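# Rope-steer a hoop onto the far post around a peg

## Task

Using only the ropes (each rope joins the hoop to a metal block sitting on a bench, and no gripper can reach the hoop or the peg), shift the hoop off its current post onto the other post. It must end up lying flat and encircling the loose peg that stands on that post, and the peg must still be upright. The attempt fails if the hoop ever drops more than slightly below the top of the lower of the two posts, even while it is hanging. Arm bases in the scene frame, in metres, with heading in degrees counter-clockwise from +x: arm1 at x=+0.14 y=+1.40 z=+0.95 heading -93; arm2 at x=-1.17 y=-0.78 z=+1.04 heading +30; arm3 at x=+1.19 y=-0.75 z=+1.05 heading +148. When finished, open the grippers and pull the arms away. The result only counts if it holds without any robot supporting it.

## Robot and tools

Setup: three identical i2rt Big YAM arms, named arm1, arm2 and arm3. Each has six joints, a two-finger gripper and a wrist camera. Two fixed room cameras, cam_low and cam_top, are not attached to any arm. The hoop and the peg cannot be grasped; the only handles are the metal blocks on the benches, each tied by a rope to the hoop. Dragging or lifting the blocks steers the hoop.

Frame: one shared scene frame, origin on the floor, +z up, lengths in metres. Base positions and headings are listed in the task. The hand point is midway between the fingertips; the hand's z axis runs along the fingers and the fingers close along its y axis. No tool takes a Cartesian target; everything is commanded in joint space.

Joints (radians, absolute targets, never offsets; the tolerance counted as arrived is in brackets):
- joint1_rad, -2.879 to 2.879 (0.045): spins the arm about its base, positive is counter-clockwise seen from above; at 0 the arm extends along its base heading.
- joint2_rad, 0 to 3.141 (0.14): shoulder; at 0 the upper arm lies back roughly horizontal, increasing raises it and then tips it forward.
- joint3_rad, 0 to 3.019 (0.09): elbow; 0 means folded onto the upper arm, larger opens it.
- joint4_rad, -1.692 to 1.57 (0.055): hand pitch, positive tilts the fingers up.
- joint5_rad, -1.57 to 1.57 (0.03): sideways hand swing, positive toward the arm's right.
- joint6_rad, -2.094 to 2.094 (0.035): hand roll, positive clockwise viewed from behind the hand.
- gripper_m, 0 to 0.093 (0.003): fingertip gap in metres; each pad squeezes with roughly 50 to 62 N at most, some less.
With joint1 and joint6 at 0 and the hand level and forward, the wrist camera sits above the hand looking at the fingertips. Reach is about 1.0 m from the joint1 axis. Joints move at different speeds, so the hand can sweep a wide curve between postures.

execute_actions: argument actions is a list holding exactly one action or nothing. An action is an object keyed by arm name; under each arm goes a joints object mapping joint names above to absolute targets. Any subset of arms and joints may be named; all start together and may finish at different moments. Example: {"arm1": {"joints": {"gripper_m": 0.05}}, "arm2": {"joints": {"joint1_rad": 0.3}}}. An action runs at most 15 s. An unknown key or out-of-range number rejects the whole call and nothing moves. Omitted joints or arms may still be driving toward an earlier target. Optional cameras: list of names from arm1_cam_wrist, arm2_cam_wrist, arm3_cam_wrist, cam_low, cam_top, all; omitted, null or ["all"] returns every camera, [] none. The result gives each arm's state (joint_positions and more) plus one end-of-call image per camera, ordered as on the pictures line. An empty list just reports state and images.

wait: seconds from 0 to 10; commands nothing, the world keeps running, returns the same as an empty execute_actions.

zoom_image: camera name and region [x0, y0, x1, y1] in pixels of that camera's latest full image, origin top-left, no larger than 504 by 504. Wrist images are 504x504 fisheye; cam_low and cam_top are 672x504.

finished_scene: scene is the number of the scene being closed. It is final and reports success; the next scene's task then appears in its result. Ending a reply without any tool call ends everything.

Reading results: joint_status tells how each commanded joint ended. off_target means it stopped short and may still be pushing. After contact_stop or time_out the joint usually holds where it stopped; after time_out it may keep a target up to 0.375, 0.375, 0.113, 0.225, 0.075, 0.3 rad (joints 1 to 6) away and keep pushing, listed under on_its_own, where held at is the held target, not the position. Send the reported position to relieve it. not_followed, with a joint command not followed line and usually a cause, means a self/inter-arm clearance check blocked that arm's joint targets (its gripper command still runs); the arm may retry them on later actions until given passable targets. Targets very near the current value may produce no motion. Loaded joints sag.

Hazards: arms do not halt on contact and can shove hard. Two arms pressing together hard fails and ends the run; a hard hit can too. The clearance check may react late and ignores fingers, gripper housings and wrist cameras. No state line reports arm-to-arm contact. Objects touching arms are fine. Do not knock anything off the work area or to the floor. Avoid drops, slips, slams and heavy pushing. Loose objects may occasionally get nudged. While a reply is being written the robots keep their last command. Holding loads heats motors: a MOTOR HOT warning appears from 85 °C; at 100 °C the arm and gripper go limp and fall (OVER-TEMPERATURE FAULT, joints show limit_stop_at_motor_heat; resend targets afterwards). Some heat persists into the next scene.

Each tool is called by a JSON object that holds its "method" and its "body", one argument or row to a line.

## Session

{"method": "execute_actions", "body": {
  "actions": []
}}

Scene clock: 0.00 s.
Motor temperatures (°C, as the motors report them): arm1=[23 26 26 24 23 27] | arm2=[26 24 25 26 26 27] | arm3=[24 26 25 26 24 25]
arm1.joint_positions: joint1_rad=+0.236 joint2_rad=+0.632 joint3_rad=+1.656 joint4_rad=-1.360 joint5_rad=+0.287 joint6_rad=-0.618 gripper_m=+0.094
arm1.joint_status: not commanded
arm1.hand: x=+0.1277 y=+1.2155 z=+1.6088 quat_wxyz=(-0.210, -0.376, -0.719, +0.546) (m; scene frame)
arm2.joint_positions: joint1_rad=+0.155 joint2_rad=+0.558 joint3_rad=+1.449 joint4_rad=-1.358 joint5_rad=+0.093 joint6_rad=+0.703 gripper_m=+0.095
arm2.joint_status: not commanded
arm2.hand: x=-0.9988 y=-0.6763 z=+1.6151 quat_wxyz=(-0.426, -0.038, -0.851, -0.304) (m; scene frame)
arm3.joint_positions: joint1_rad=+0.799 joint2_rad=+0.333 joint3_rad=+1.372 joint4_rad=-1.393 joint5_rad=-0.199 joint6_rad=+0.085 gripper_m=+0.095
arm3.joint_status: not commanded
arm3.hand: x=+1.0925 y=-0.8015 z=+1.6099 quat_wxyz=(+0.174, +0.808, +0.116, -0.551) (m; scene frame)
pictures: arm1_cam_wrist, arm2_cam_wrist, arm3_cam_wrist, cam_low, cam_top
Images, in order (width x height): arm1_cam_wrist 504x504, arm2_cam_wrist 504x504, arm3_cam_wrist 504x504, cam_low 672x504, cam_top 672x504.

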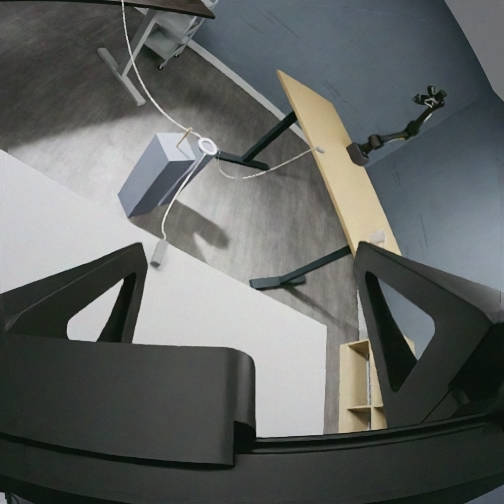

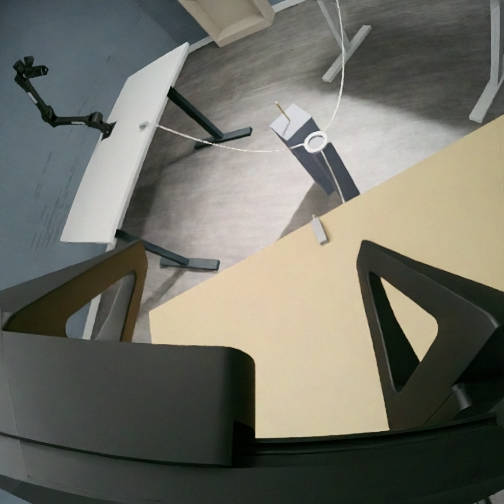

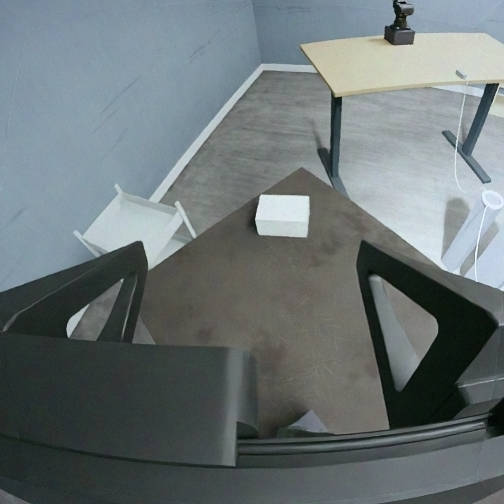

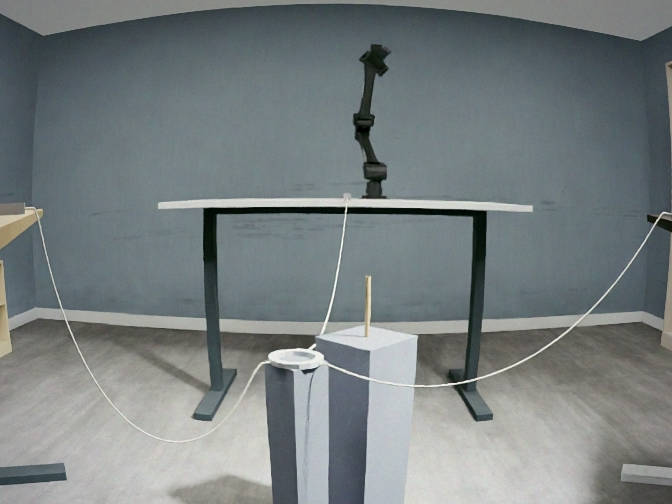

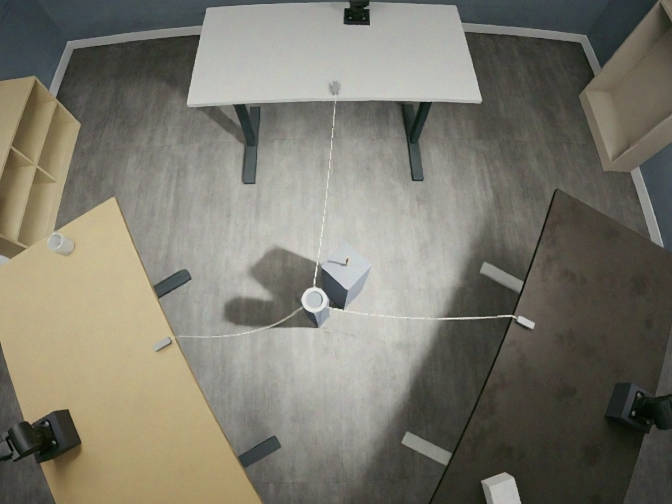

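{"method": "execute_actions", "body": {
  "actions": [
    {"arm1":{"joints":{"joint1_rad":-0.17,"joint2_rad":1.78,"joint3_rad":1.26,"joint4_rad":-0.57,"joint5_rad":0,"joint6_rad":0}},"arm2":{"joints":{"joint1_rad":0.163,"joint2_rad":1.92,"joint3_rad":1.2,"joint4_rad":-0.43,"joint5_rad":0,"joint6_rad":0}},"arm3":{"joints":{"joint1_rad":-0.167,"joint2_rad":1.94,"joint3_rad":1.254,"joint4_rad":-0.478,"joint5_rad":0,"joint6_rad":0}}}
  ],
  "cameras": ["arm1_cam_wrist","arm2_cam_wrist","arm3_cam_wrist"]
}}

Scene clock: 3.67 s.
Motor temperatures (°C, as the motors report them): arm1=[23 26 27 24 23 27] | arm2=[26 24 25 26 26 27] | arm3=[24 26 26 26 24 25]
arm1.joint_positions: joint1_rad=-0.175 joint2_rad=+1.782 joint3_rad=+1.250 joint4_rad=-0.584 joint5_rad=+0.005 joint6_rad=-0.010 gripper_m=+0.094
arm1.joint_status: all done
arm1.hand: x=+0.0057 y=+0.8120 z=+1.0251 quat_wxyz=(-0.137, -0.757, -0.613, +0.180) (m; scene frame)
arm2.joint_positions: joint1_rad=+0.155 joint2_rad=+1.913 joint3_rad=+1.200 joint4_rad=-0.448 joint5_rad=+0.002 joint6_rad=+0.011 gripper_m=+0.095
arm2.joint_status: all done
arm2.hand: x=-0.6978 y=-0.4093 z=+1.0276 quat_wxyz=(-0.189, +0.318, -0.926, -0.070) (m; scene frame)
arm3.joint_positions: joint1_rad=-0.175 joint2_rad=+1.948 joint3_rad=+1.242 joint4_rad=-0.494 joint5_rad=+0.001 joint6_rad=+0.010 gripper_m=+0.095
arm3.joint_status: all done
arm3.hand: x=+0.7404 y=-0.3419 z=+1.0241 quat_wxyz=(-0.061, +0.915, -0.361, -0.172) (m; scene frame)
pictures: arm1_cam_wrist, arm2_cam_wrist, arm3_cam_wrist
Images, in order (width x height): arm1_cam_wrist 504x504, arm2_cam_wrist 504x504, arm3_cam_wrist 504x504.

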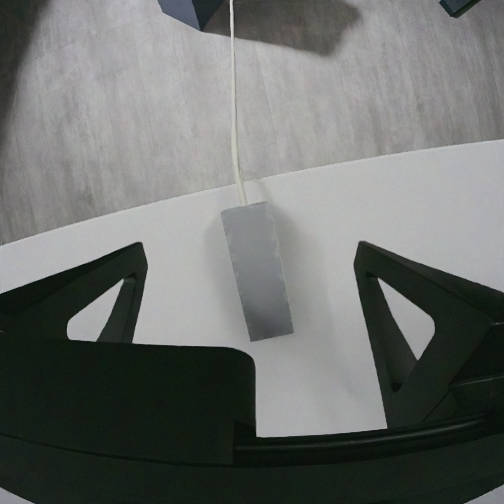

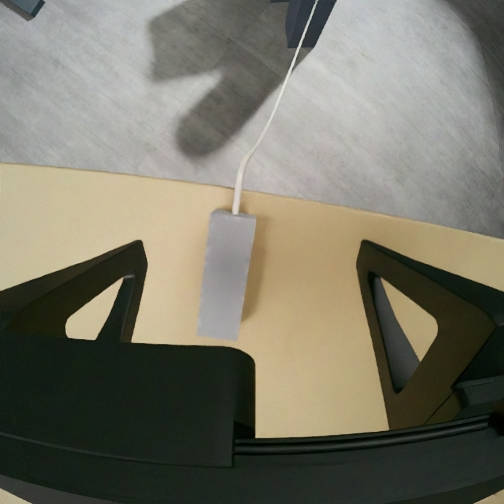

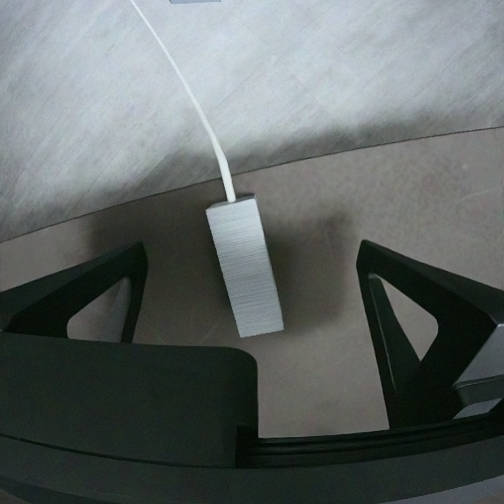

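{"method": "execute_actions", "body": {
  "actions": [
    {"arm1":{"joints":{"joint2_rad":1.885,"joint3_rad":1.245}},"arm2":{"joints":{"joint1_rad":0.19,"joint2_rad":2.03}},"arm3":{"joints":{"joint1_rad":-0.16,"joint2_rad":2.04}}}
  ],
  "cameras": []
}}

{"method": "execute_actions", "body": {
  "actions": [
    {"arm1":{"joints":{"gripper_m":0}},"arm2":{"joints":{"gripper_m":0}},"arm3":{"joints":{"gripper_m":0}}}
  ]
}}

{"method": "zoom_image", "body": {
  "camera": "cam_top",
  "region": [290,230,390,330]
}}

Scene clock: 5.33 s.
Motor temperatures (°C, as the motors report them): arm1=[23 26 27 24 23 27] | arm2=[26 24 25 26 26 27] | arm3=[24 26 26 26 24 25]
arm1.joint_positions: joint1_rad=-0.177 joint2_rad=+1.870 joint3_rad=+1.250 joint4_rad=-0.575 joint5_rad=+0.000 joint6_rad=-0.005 gripper_m=+0.094
arm1.joint_status: all done
arm1.hand: x=+0.0059 y=+0.8175 z=+0.9747 quat_wxyz=(-0.115, -0.766, -0.615, +0.148) (m; scene frame)
arm2.joint_positions: joint1_rad=+0.189 joint2_rad=+2.019 joint3_rad=+1.200 joint4_rad=-0.441 joint5_rad=+0.002 joint6_rad=+0.011 gripper_m=+0.095
arm2.joint_status: all done
arm2.hand: x=-0.7239 y=-0.4041 z=+0.9678 quat_wxyz=(-0.142, +0.338, -0.929, -0.057) (m; scene frame)
arm3.joint_positions: joint1_rad=-0.162 joint2_rad=+2.033 joint3_rad=+1.243 joint4_rad=-0.488 joint5_rad=+0.002 joint6_rad=+0.007 gripper_m=+0.095
arm3.joint_status: all done
arm3.hand: x=+0.7446 y=-0.3561 z=+0.9763 quat_wxyz=(-0.047, +0.923, -0.356, -0.137) (m; scene frame)
pictures: none
No camera images: the call's "cameras" was empty. Leave "cameras" out to get every camera's image.

Scene clock: 6.07 s.
Motor temperatures (°C, as the motors report them): arm1=[23 26 27 24 23 27] | arm2=[26 24 25 26 26 27] | arm3=[24 26 26 26 24 25]
arm1.joint_positions: joint1_rad=-0.176 joint2_rad=+1.870 joint3_rad=+1.250 joint4_rad=-0.575 joint5_rad=-0.001 joint6_rad=-0.004 gripper_m=+0.025
arm1.joint_status: gripper_m off_target (ended at +0.025, target +0.000)
arm1.hand: x=+0.0069 y=+0.8172 z=+0.9747 quat_wxyz=(-0.115, -0.766, -0.615, +0.148) (m; scene frame)
arm2.joint_positions: joint1_rad=+0.189 joint2_rad=+2.019 joint3_rad=+1.200 joint4_rad=-0.441 joint5_rad=+0.001 joint6_rad=+0.009 gripper_m=+0.025
arm2.joint_status: gripper_m off_target (ended at +0.025, target +0.000)
arm2.hand: x=-0.7239 y=-0.4039 z=+0.9678 quat_wxyz=(-0.142, +0.339, -0.928, -0.057) (m; scene frame)
arm3.joint_positions: joint1_rad=-0.162 joint2_rad=+2.033 joint3_rad=+1.243 joint4_rad=-0.487 joint5_rad=+0.001 joint6_rad=+0.006 gripper_m=+0.025
arm3.joint_status: gripper_m off_target (ended at +0.025, target +0.000)
arm3.hand: x=+0.7444 y=-0.3562 z=+0.9763 quat_wxyz=(-0.047, +0.923, -0.355, -0.137) (m; scene frame)
pictures: arm1_cam_wrist, arm2_cam_wrist, arm3_cam_wrist, cam_low, cam_top
Images, in order (width x height): arm1_cam_wrist 504x504, arm2_cam_wrist 504x504, arm3_cam_wrist 504x504, cam_low 672x504, cam_top 672x504.

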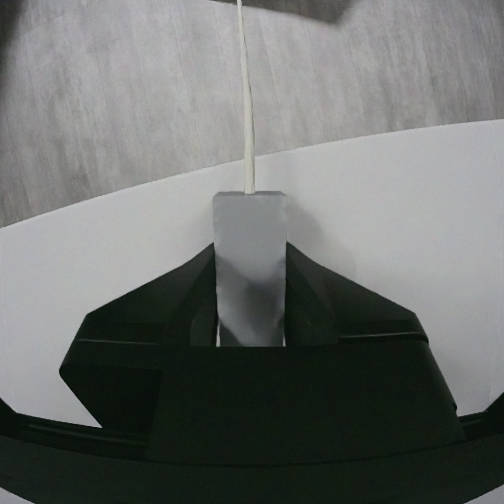

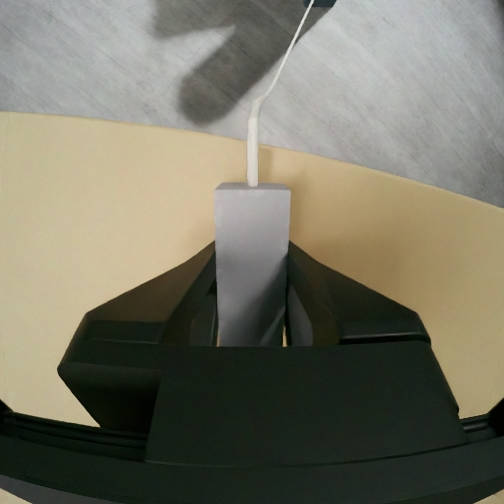

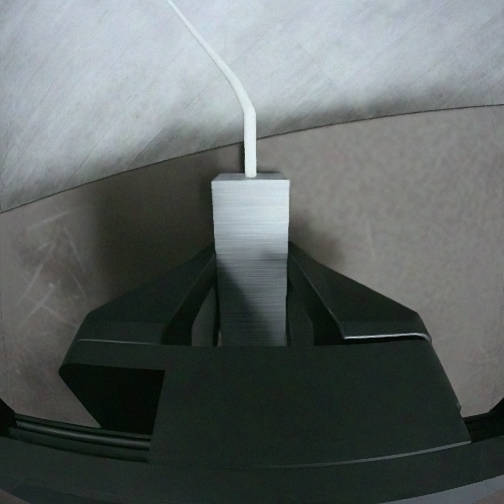

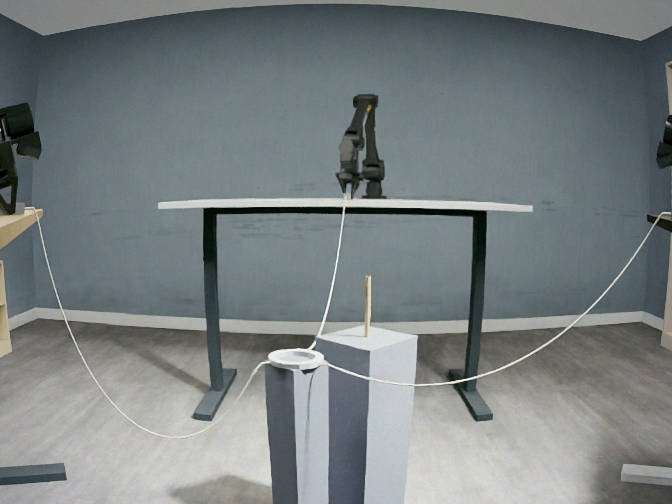

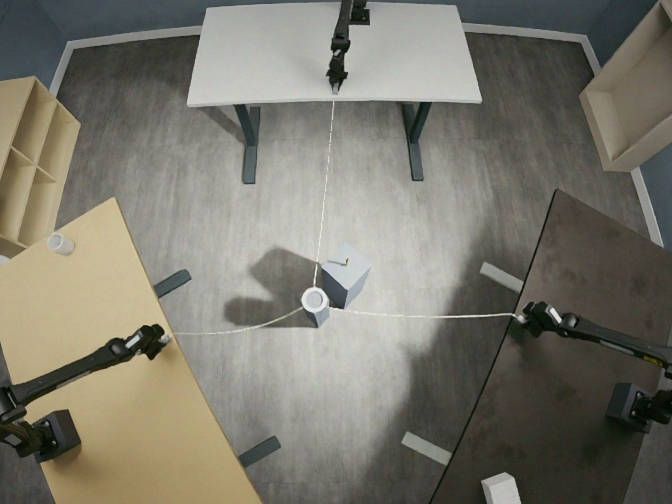

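Region (290, 230, 390, 330) of cam_top's 672x504 image, scaled by 5.040, with more detail than that image has.

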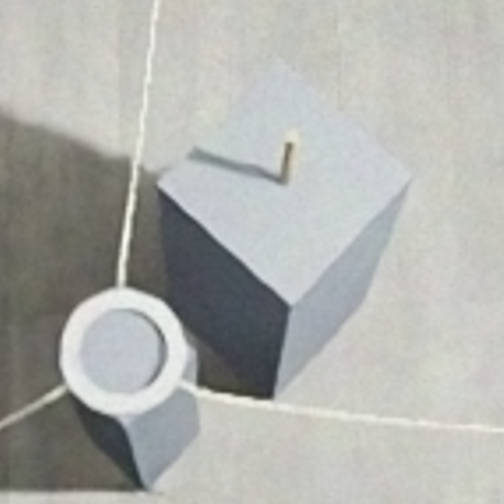

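{"method": "execute_actions", "body": {
  "actions": [
    {"arm1":{"joints":{"joint1_rad":-0.236,"joint2_rad":1.84,"joint3_rad":1.59,"joint4_rad":-0.685}},"arm2":{"joints":{"joint1_rad":0.072,"joint2_rad":0.93,"joint3_rad":0.355,"joint4_rad":-0.4}},"arm3":{"joints":{"joint1_rad":0.363,"joint2_rad":1.685,"joint3_rad":1.04,"joint4_rad":-0.315}}}
  ],
  "cameras": ["cam_low","cam_top"]
}}

Scene clock: 9.07 s.
Motor temperatures (°C, as the motors report them): arm1=[23 26 28 24 23 27] | arm2=[26 24 25 26 26 27] | arm3=[24 26 26 26 24 25]
arm1.joint_positions: joint1_rad=-0.242 joint2_rad=+1.840 joint3_rad=+1.553 joint4_rad=-0.685 joint5_rad=-0.001 joint6_rad=-0.004 gripper_m=+0.025
arm1.joint_status: all done
arm1.hand: x=-0.0575 y=+0.7379 z=+1.1196 quat_wxyz=(-0.175, -0.764, -0.574, +0.238) (m; scene frame)
arm2.joint_positions: joint1_rad=+0.067 joint2_rad=+0.941 joint3_rad=+0.353 joint4_rad=-0.410 joint5_rad=+0.002 joint6_rad=+0.009 gripper_m=+0.025
arm2.joint_status: all done
arm2.hand: x=-0.9117 y=-0.6156 z=+1.0974 quat_wxyz=(-0.267, +0.273, -0.920, -0.085) (m; scene frame)
arm3.joint_positions: joint1_rad=+0.366 joint2_rad=+1.684 joint3_rad=+1.031 joint4_rad=-0.329 joint5_rad=-0.001 joint6_rad=+0.006 gripper_m=+0.025
arm3.joint_status: all done
arm3.hand: x=+0.6261 y=-0.6355 z=+1.1094 quat_wxyz=(-0.023, +0.951, -0.099, -0.291) (m; scene frame)
pictures: cam_low, cam_top
Images, in order (width x height): cam_low 672x504, cam_top 672x504.

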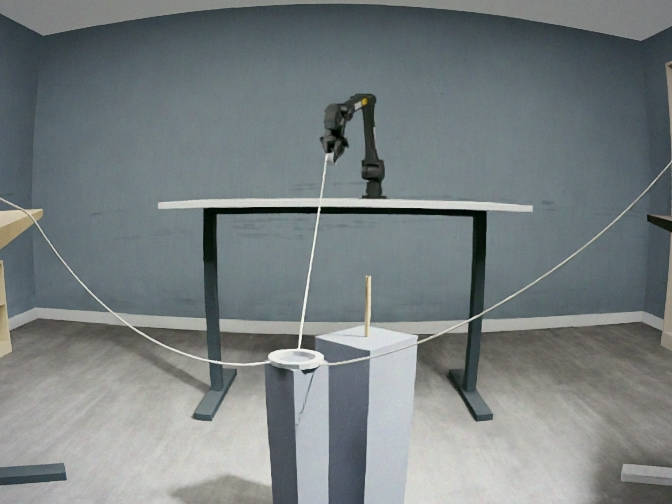

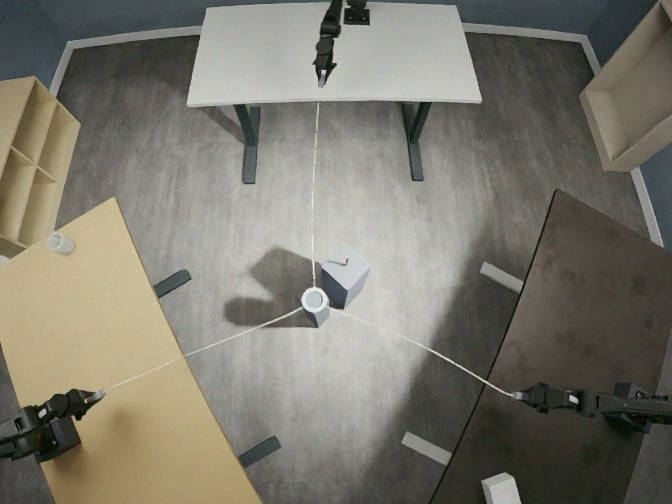

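{"method": "execute_actions", "body": {
  "actions": [
    {"arm1":{"joints":{"joint2_rad":1.71,"joint3_rad":1.515,"joint4_rad":-0.79}},"arm2":{"joints":{"joint2_rad":0.635,"joint3_rad":0.465,"joint4_rad":-0.78}},"arm3":{"joints":{"joint1_rad":0.39,"joint2_rad":1.555,"joint3_rad":0.96,"joint4_rad":-0.39}}}
  ],
  "cameras": ["cam_low","cam_top"]
}}

Scene clock: 11.13 s.
Motor temperatures (°C, as the motors report them): arm1=[23 26 28 24 23 27] | arm2=[26 24 26 26 26 27] | arm3=[24 26 26 26 24 25]
arm1.joint_positions: joint1_rad=-0.241 joint2_rad=+1.718 joint3_rad=+1.502 joint4_rad=-0.787 joint5_rad=-0.001 joint6_rad=-0.004 gripper_m=+0.025
arm1.joint_status: all done
arm1.hand: x=-0.0447 y=+0.7790 z=+1.1591 quat_wxyz=(-0.166, -0.767, -0.577, +0.226) (m; scene frame)
arm2.joint_positions: joint1_rad=+0.067 joint2_rad=+0.639 joint3_rad=+0.408 joint4_rad=-0.767 joint5_rad=+0.002 joint6_rad=+0.009 gripper_m=+0.025
arm2.joint_status: all done
arm2.hand: x=-0.9458 y=-0.6388 z=+1.1561 quat_wxyz=(-0.267, +0.273, -0.920, -0.085) (m; scene frame)
arm3.joint_positions: joint1_rad=+0.382 joint2_rad=+1.578 joint3_rad=+0.941 joint4_rad=-0.387 joint5_rad=+0.002 joint6_rad=+0.006 gripper_m=+0.025
arm3.joint_status: all done
arm3.hand: x=+0.6685 y=-0.6517 z=+1.1183 quat_wxyz=(-0.020, +0.958, -0.092, -0.271) (m; scene frame)
pictures: cam_low, cam_top
Images, in order (width x height): cam_low 672x504, cam_top 672x504.

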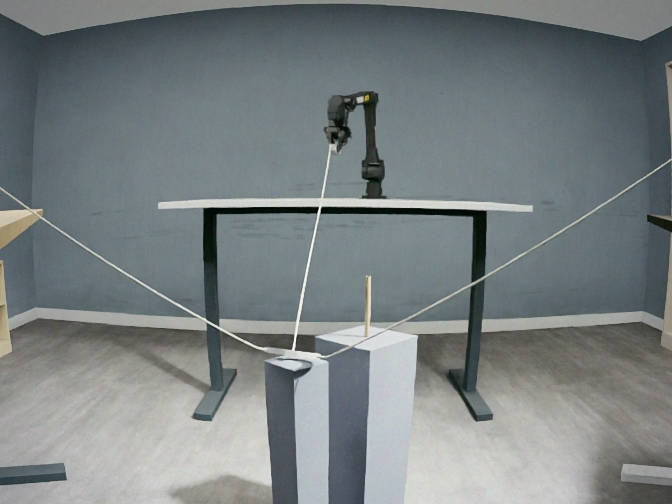

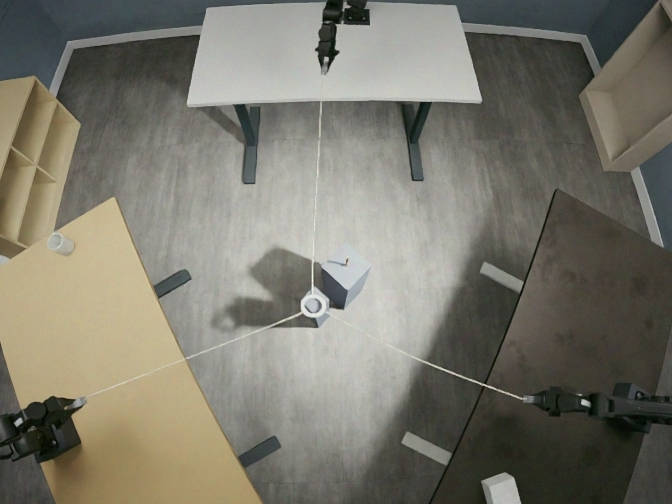

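{"method": "execute_actions", "body": {
  "actions": [
    {"arm1":{"joints":{"joint2_rad":1.597,"joint3_rad":2.068,"joint4_rad":-1.415}},"arm2":{"joints":{"joint2_rad":0.68,"joint3_rad":1.078,"joint4_rad":-1.35}},"arm3":{"joints":{"joint2_rad":1.372,"joint3_rad":1.448,"joint4_rad":-1.028}}}
  ],
  "cameras": ["cam_low","cam_top"]
}}

{"method": "wait", "body": {
  "seconds": 3
}}

Scene clock: 13.23 s.
Motor temperatures (°C, as the motors report them): arm1=[23 27 29 24 23 27] | arm2=[26 24 27 26 26 27] | arm3=[24 26 27 26 24 25]
arm1.joint_positions: joint1_rad=-0.241 joint2_rad=+1.610 joint3_rad=+2.029 joint4_rad=-1.409 joint5_rad=-0.001 joint6_rad=-0.004 gripper_m=+0.025
arm1.joint_status: all done
arm1.hand: x=-0.0260 y=+0.8377 z=+1.4093 quat_wxyz=(-0.170, -0.766, -0.576, +0.231) (m; scene frame)
arm2.joint_positions: joint1_rad=+0.067 joint2_rad=+0.684 joint3_rad=+1.015 joint4_rad=-1.337 joint5_rad=+0.002 joint6_rad=+0.009 gripper_m=+0.025
arm2.joint_status: all done
arm2.hand: x=-0.9435 y=-0.6392 z=+1.3786 quat_wxyz=(-0.264, +0.273, -0.921, -0.084) (m; scene frame)
arm3.joint_positions: joint1_rad=+0.382 joint2_rad=+1.377 joint3_rad=+1.404 joint4_rad=-1.020 joint5_rad=+0.002 joint6_rad=+0.006 gripper_m=+0.025
arm3.joint_status: all done
arm3.hand: x=+0.6654 y=-0.6490 z=+1.3666 quat_wxyz=(-0.021, +0.954, -0.092, -0.286) (m; scene frame)
pictures: cam_low, cam_top
Images, in order (width x height): cam_low 672x504, cam_top 672x504.

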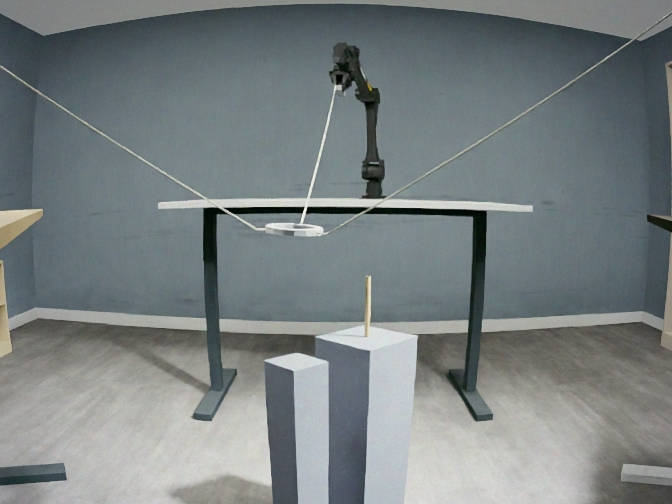

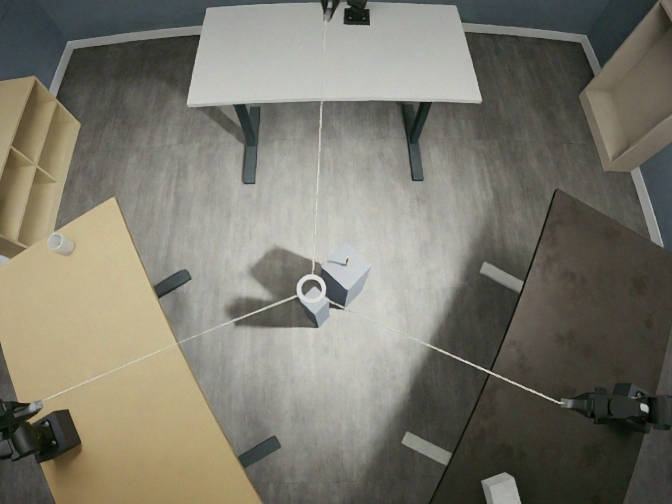

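Scene clock: 16.23 s.
Motor temperatures (°C, as the motors report them): arm1=[23 27 29 24 23 27] | arm2=[26 24 28 26 26 27] | arm3=[24 26 27 26 24 25]
arm1.joint_positions: joint1_rad=-0.241 joint2_rad=+1.610 joint3_rad=+2.029 joint4_rad=-1.409 joint5_rad=-0.001 joint6_rad=-0.004 gripper_m=+0.025
arm1.joint_status: all done
arm1.hand: x=-0.0260 y=+0.8377 z=+1.4093 quat_wxyz=(-0.170, -0.766, -0.576, +0.231) (m; scene frame)
arm2.joint_positions: joint1_rad=+0.067 joint2_rad=+0.684 joint3_rad=+1.015 joint4_rad=-1.337 joint5_rad=+0.002 joint6_rad=+0.009 gripper_m=+0.025
arm2.joint_status: all done
arm2.hand: x=-0.9435 y=-0.6392 z=+1.3786 quat_wxyz=(-0.264, +0.273, -0.921, -0.084) (m; scene frame)
arm3.joint_positions: joint1_rad=+0.382 joint2_rad=+1.377 joint3_rad=+1.404 joint4_rad=-1.020 joint5_rad=+0.002 joint6_rad=+0.006 gripper_m=+0.025
arm3.joint_status: all done
arm3.hand: x=+0.6654 y=-0.6490 z=+1.3666 quat_wxyz=(-0.021, +0.954, -0.092, -0.286) (m; scene frame)
wait: 3.00 s; at rest by 0.27 s
pictures: arm1_cam_wrist, arm2_cam_wrist, arm3_cam_wrist, cam_low, cam_top
Images, in order (width x height): arm1_cam_wrist 504x504, arm2_cam_wrist 504x504, arm3_cam_wrist 504x504, cam_low 672x504, cam_top 672x504.

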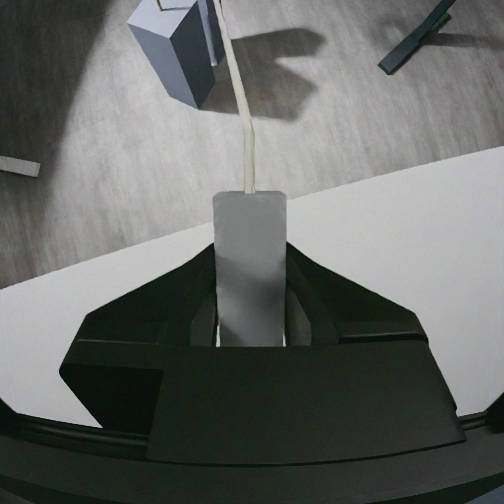

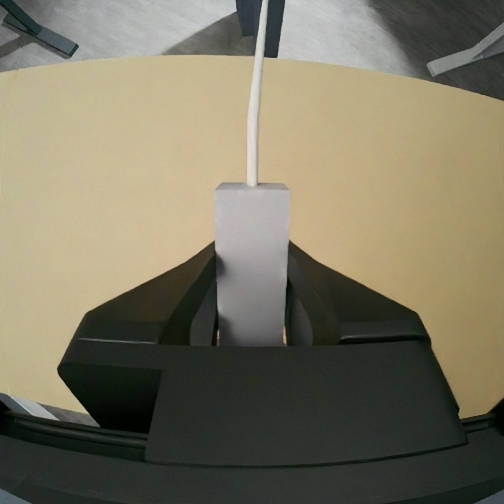

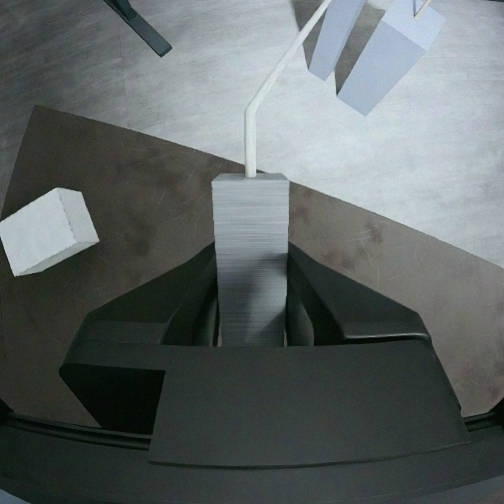

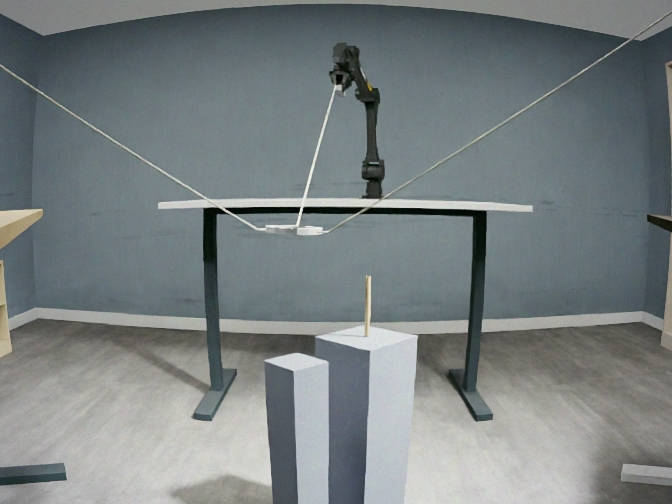

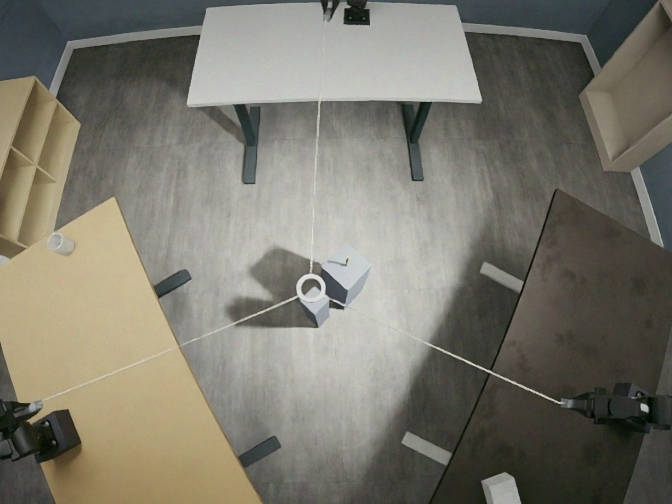

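{"method": "execute_actions", "body": {
  "actions": [
    {"arm1":{"joints":{"joint1_rad":-0.12,"joint2_rad":1.31,"joint3_rad":1.73,"joint4_rad":-1.38}},"arm2":{"joints":{"joint1_rad":0.13,"joint2_rad":0.98,"joint3_rad":1.2,"joint4_rad":-1.15}},"arm3":{"joints":{"joint1_rad":0.17,"joint2_rad":1.23,"joint3_rad":1.26,"joint4_rad":-0.99}}}
  ],
  "cameras": ["cam_low"]
}}

{"method": "execute_actions", "body": {
  "actions": [
    {"arm1":{"joints":{"joint1_rad":0.064,"joint2_rad":1.048,"joint3_rad":1.426,"joint4_rad":-1.335}},"arm2":{"joints":{"joint1_rad":0.16,"joint2_rad":1.285,"joint3_rad":1.35,"joint4_rad":-0.97}},"arm3":{"joints":{"joint1_rad":-0.088,"joint2_rad":1.13,"joint3_rad":1.135,"joint4_rad":-0.955}}}
  ],
  "cameras": []
}}

{"method": "wait", "body": {
  "seconds": 5
}}

{"method": "zoom_image", "body": {
  "camera": "cam_top",
  "region": [290,230,390,330]
}}

Scene clock: 18.87 s.
Motor temperatures (°C, as the motors report them): arm1=[23 27 29 24 23 27] | arm2=[26 24 28 26 26 27] | arm3=[24 26 28 26 24 25]
arm1.joint_positions: joint1_rad=-0.116 joint2_rad=+1.323 joint3_rad=+1.722 joint4_rad=-1.389 joint5_rad=-0.001 joint6_rad=-0.004 gripper_m=+0.025
arm1.joint_status: all done
arm1.hand: x=+0.0628 y=+0.9268 z=+1.4100 quat_wxyz=(-0.184, -0.728, -0.622, +0.220) (m; scene frame)
arm2.joint_positions: joint1_rad=+0.125 joint2_rad=+1.002 joint3_rad=+1.152 joint4_rad=-1.170 joint5_rad=+0.002 joint6_rad=+0.009 gripper_m=+0.025
arm2.joint_status: all done
arm2.hand: x=-0.8586 y=-0.5559 z=+1.3728 quat_wxyz=(-0.254, +0.300, -0.915, -0.089) (m; scene frame)
arm3.joint_positions: joint1_rad=+0.161 joint2_rad=+1.255 joint3_rad=+1.250 joint4_rad=-1.005 joint5_rad=+0.003 joint6_rad=+0.006 gripper_m=+0.025
arm3.joint_status: all done
arm3.hand: x=+0.7457 y=-0.5563 z=+1.3472 quat_wxyz=(-0.052, +0.940, -0.197, -0.272) (m; scene frame)
pictures: cam_low
Images, in order (width x height): cam_low 672x504.

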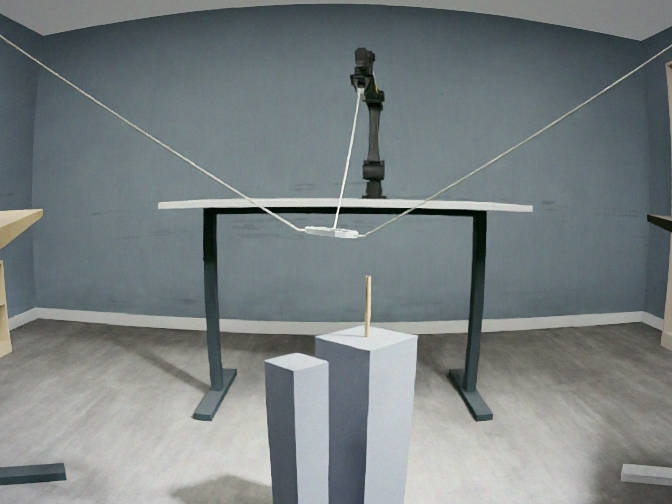

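Scene clock: 20.17 s.
Motor temperatures (°C, as the motors report them): arm1=[23 27 29 24 23 27] | arm2=[26 24 28 26 26 27] | arm3=[24 26 28 26 24 25]
arm1.joint_positions: joint1_rad=+0.070 joint2_rad=+1.057 joint3_rad=+1.419 joint4_rad=-1.346 joint5_rad=+0.000 joint6_rad=-0.004 gripper_m=+0.025
arm1.joint_status: all done
arm1.hand: x=+0.1498 y=+1.0140 z=+1.3769 quat_wxyz=(-0.206, -0.667, -0.687, +0.204) (m; scene frame)
arm2.joint_positions: joint1_rad=+0.154 joint2_rad=+1.309 joint3_rad=+1.304 joint4_rad=-0.986 joint5_rad=+0.002 joint6_rad=+0.009 gripper_m=+0.025
arm2.joint_status: all done
arm2.hand: x=-0.7683 y=-0.4691 z=+1.3451 quat_wxyz=(-0.267, +0.312, -0.907, -0.098) (m; scene frame)
arm3.joint_positions: joint1_rad=-0.097 joint2_rad=+1.156 joint3_rad=+1.123 joint4_rad=-0.974 joint5_rad=+0.002 joint6_rad=+0.006 gripper_m=+0.025
arm3.joint_status: all done
arm3.hand: x=+0.8375 y=-0.4729 z=+1.3289 quat_wxyz=(-0.086, +0.907, -0.316, -0.264) (m; scene frame)
pictures: none
No camera images: the call's "cameras" was empty. Leave "cameras" out to get every camera's image.

Scene clock: 25.17 s.
Motor temperatures (°C, as the motors report them): arm1=[23 27 30 24 23 27] | arm2=[26 24 29 26 26 27] | arm3=[24 26 28 26 24 25]
arm1.joint_positions: joint1_rad=+0.070 joint2_rad=+1.057 joint3_rad=+1.419 joint4_rad=-1.346 joint5_rad=+0.000 joint6_rad=-0.004 gripper_m=+0.025
arm1.joint_status: all done
arm1.hand: x=+0.1498 y=+1.0140 z=+1.3769 quat_wxyz=(-0.206, -0.667, -0.687, +0.204) (m; scene frame)
arm2.joint_positions: joint1_rad=+0.154 joint2_rad=+1.309 joint3_rad=+1.304 joint4_rad=-0.986 joint5_rad=+0.002 joint6_rad=+0.009 gripper_m=+0.025
arm2.joint_status: all done
arm2.hand: x=-0.7683 y=-0.4691 z=+1.3451 quat_wxyz=(-0.267, +0.312, -0.907, -0.098) (m; scene frame)
arm3.joint_positions: joint1_rad=-0.097 joint2_rad=+1.156 joint3_rad=+1.123 joint4_rad=-0.974 joint5_rad=+0.002 joint6_rad=+0.006 gripper_m=+0.025
arm3.joint_status: all done
arm3.hand: x=+0.8375 y=-0.4729 z=+1.3289 quat_wxyz=(-0.086, +0.907, -0.316, -0.264) (m; scene frame)
wait: 5.00 s; at rest by 0.27 s
pictures: arm1_cam_wrist, arm2_cam_wrist, arm3_cam_wrist, cam_low, cam_top
Images, in order (width x height): arm1_cam_wrist 504x504, arm2_cam_wrist 504x504, arm3_cam_wrist 504x504, cam_low 672x504, cam_top 672x504.

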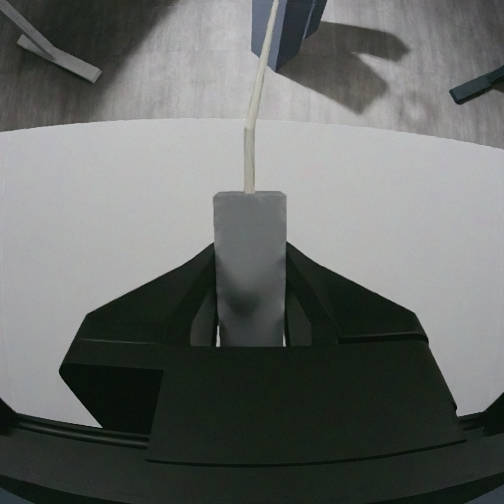

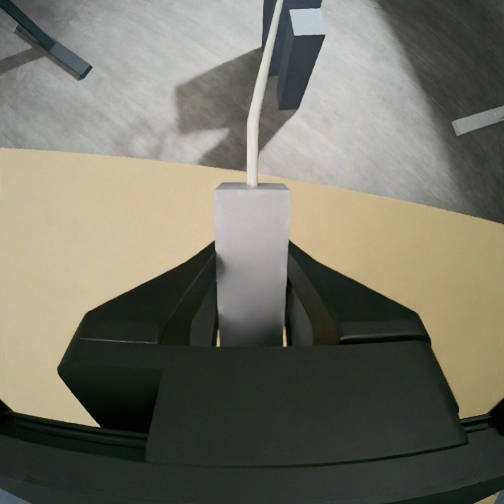

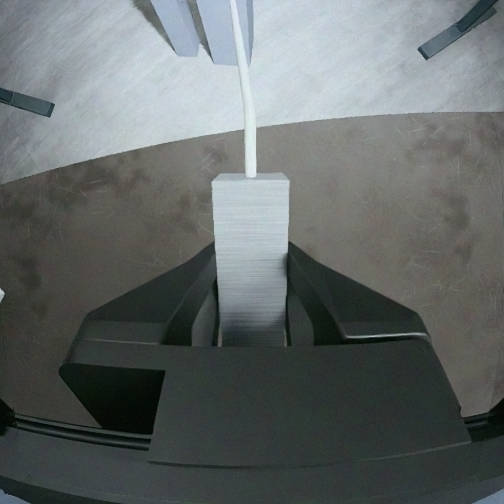

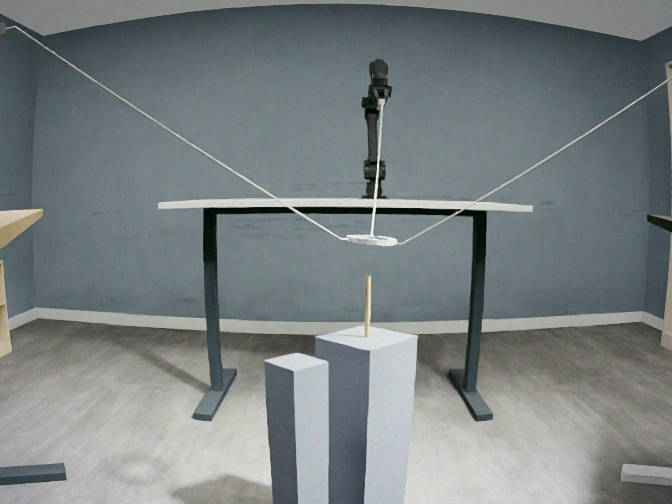

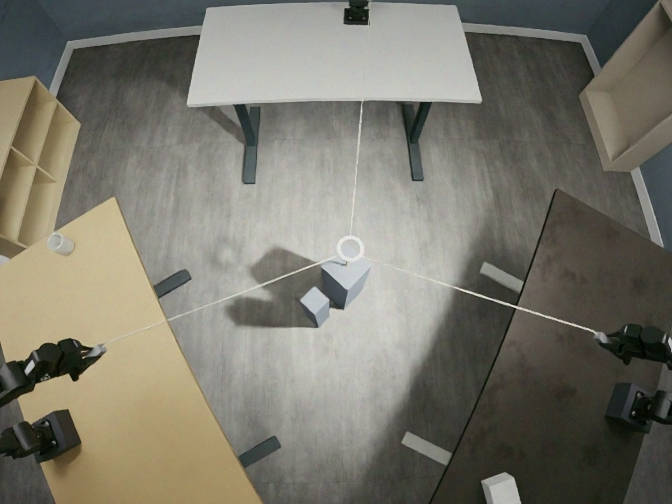

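Region (290, 230, 390, 330) of cam_top's 672x504 image, scaled by 5.040, with more detail than that image has.

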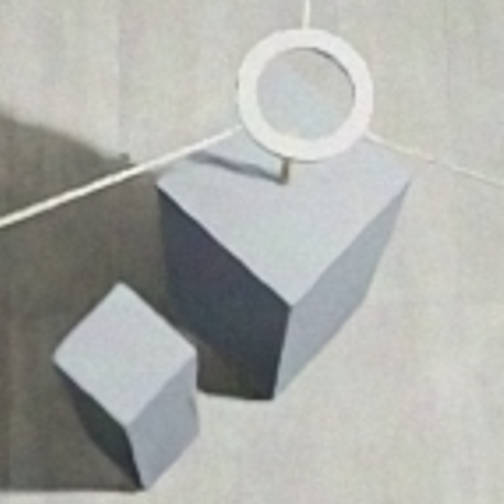

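{"method": "execute_actions", "body": {
  "actions": [
    {"arm1":{"joints":{"joint1_rad":0.048,"joint2_rad":1.018,"joint3_rad":1.222,"joint4_rad":-1.167}},"arm2":{"joints":{"joint2_rad":1.278,"joint3_rad":1.122,"joint4_rad":-0.795}},"arm3":{"joints":{"joint1_rad":-0.065,"joint2_rad":1.162,"joint3_rad":0.975,"joint4_rad":-0.76}}}
  ],
  "cameras": []
}}

{"method": "wait", "body": {
  "seconds": 5
}}

{"method": "zoom_image", "body": {
  "camera": "cam_top",
  "region": [290,230,390,330]
}}

Scene clock: 26.90 s.
Motor temperatures (°C, as the motors report them): arm1=[23 27 30 24 23 27] | arm2=[26 24 29 26 26 27] | arm3=[24 26 28 26 24 25]
arm1.joint_positions: joint1_rad=+0.052 joint2_rad=+1.033 joint3_rad=+1.208 joint4_rad=-1.185 joint5_rad=+0.000 joint6_rad=-0.004 gripper_m=+0.025
arm1.joint_status: all done
arm1.hand: x=+0.1426 y=+1.0090 z=+1.3014 quat_wxyz=(-0.195, -0.675, -0.683, +0.197) (m; scene frame)
arm2.joint_positions: joint1_rad=+0.154 joint2_rad=+1.295 joint3_rad=+1.113 joint4_rad=-0.817 joint5_rad=+0.002 joint6_rad=+0.009 gripper_m=+0.025
arm2.joint_status: all done
arm2.hand: x=-0.7795 y=-0.4774 z=+1.2761 quat_wxyz=(-0.263, +0.313, -0.908, -0.096) (m; scene frame)
arm3.joint_positions: joint1_rad=-0.070 joint2_rad=+1.173 joint3_rad=+0.956 joint4_rad=-0.782 joint5_rad=+0.001 joint6_rad=+0.006 gripper_m=+0.025
arm3.joint_status: all done
arm3.hand: x=+0.8305 y=-0.4834 z=+1.2617 quat_wxyz=(-0.083, +0.910, -0.304, -0.269) (m; scene frame)
pictures: none
No camera images: the call's "cameras" was empty. Leave "cameras" out to get every camera's image.

Scene clock: 31.90 s.
Motor temperatures (°C, as the motors report them): arm1=[23 26 30 24 23 27] | arm2=[26 24 29 26 26 27] | arm3=[24 26 28 26 24 25]
arm1.joint_positions: joint1_rad=+0.052 joint2_rad=+1.033 joint3_rad=+1.208 joint4_rad=-1.185 joint5_rad=+0.000 joint6_rad=-0.004 gripper_m=+0.025
arm1.joint_status: all done
arm1.hand: x=+0.1426 y=+1.0090 z=+1.3014 quat_wxyz=(-0.195, -0.675, -0.683, +0.197) (m; scene frame)
arm2.joint_positions: joint1_rad=+0.154 joint2_rad=+1.295 joint3_rad=+1.113 joint4_rad=-0.817 joint5_rad=+0.002 joint6_rad=+0.009 gripper_m=+0.025
arm2.joint_status: all done
arm2.hand: x=-0.7795 y=-0.4774 z=+1.2761 quat_wxyz=(-0.263, +0.313, -0.908, -0.096) (m; scene frame)
arm3.joint_positions: joint1_rad=-0.070 joint2_rad=+1.173 joint3_rad=+0.956 joint4_rad=-0.782 joint5_rad=+0.001 joint6_rad=+0.006 gripper_m=+0.025
arm3.joint_status: all done
arm3.hand: x=+0.8305 y=-0.4834 z=+1.2617 quat_wxyz=(-0.083, +0.910, -0.304, -0.269) (m; scene frame)
wait: 5.00 s; at rest by 0.27 s
pictures: arm1_cam_wrist, arm2_cam_wrist, arm3_cam_wrist, cam_low, cam_top
Images, in order (width x height): arm1_cam_wrist 504x504, arm2_cam_wrist 504x504, arm3_cam_wrist 504x504, cam_low 672x504, cam_top 672x504.

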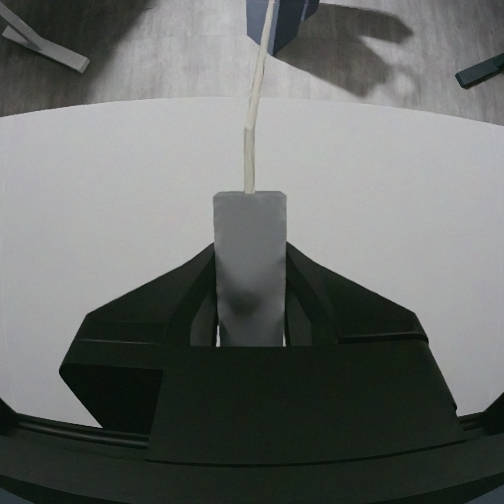

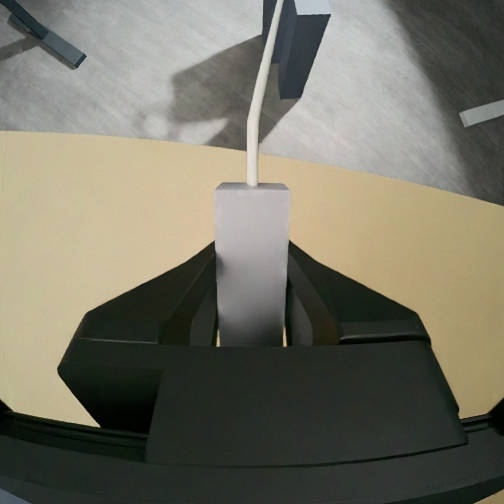

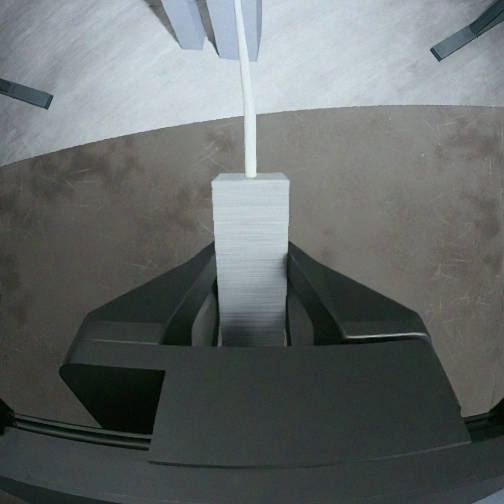

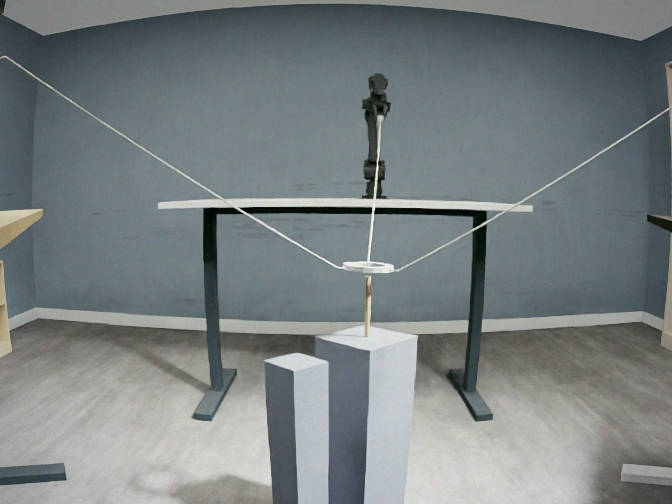

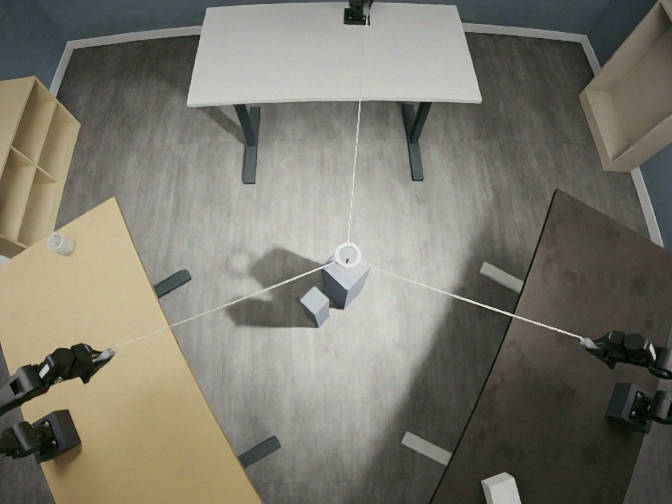

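Region (290, 230, 390, 330) of cam_top's 672x504 image, scaled by 5.040, with more detail than that image has.

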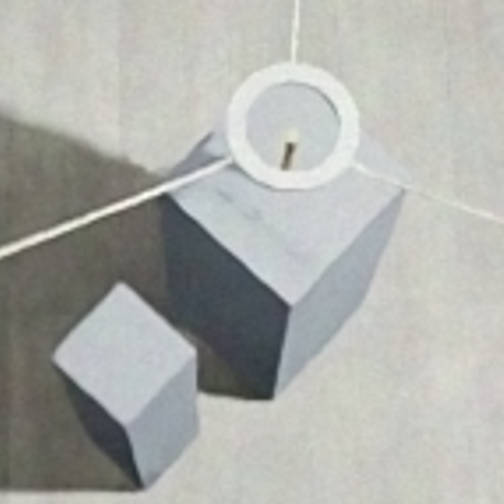

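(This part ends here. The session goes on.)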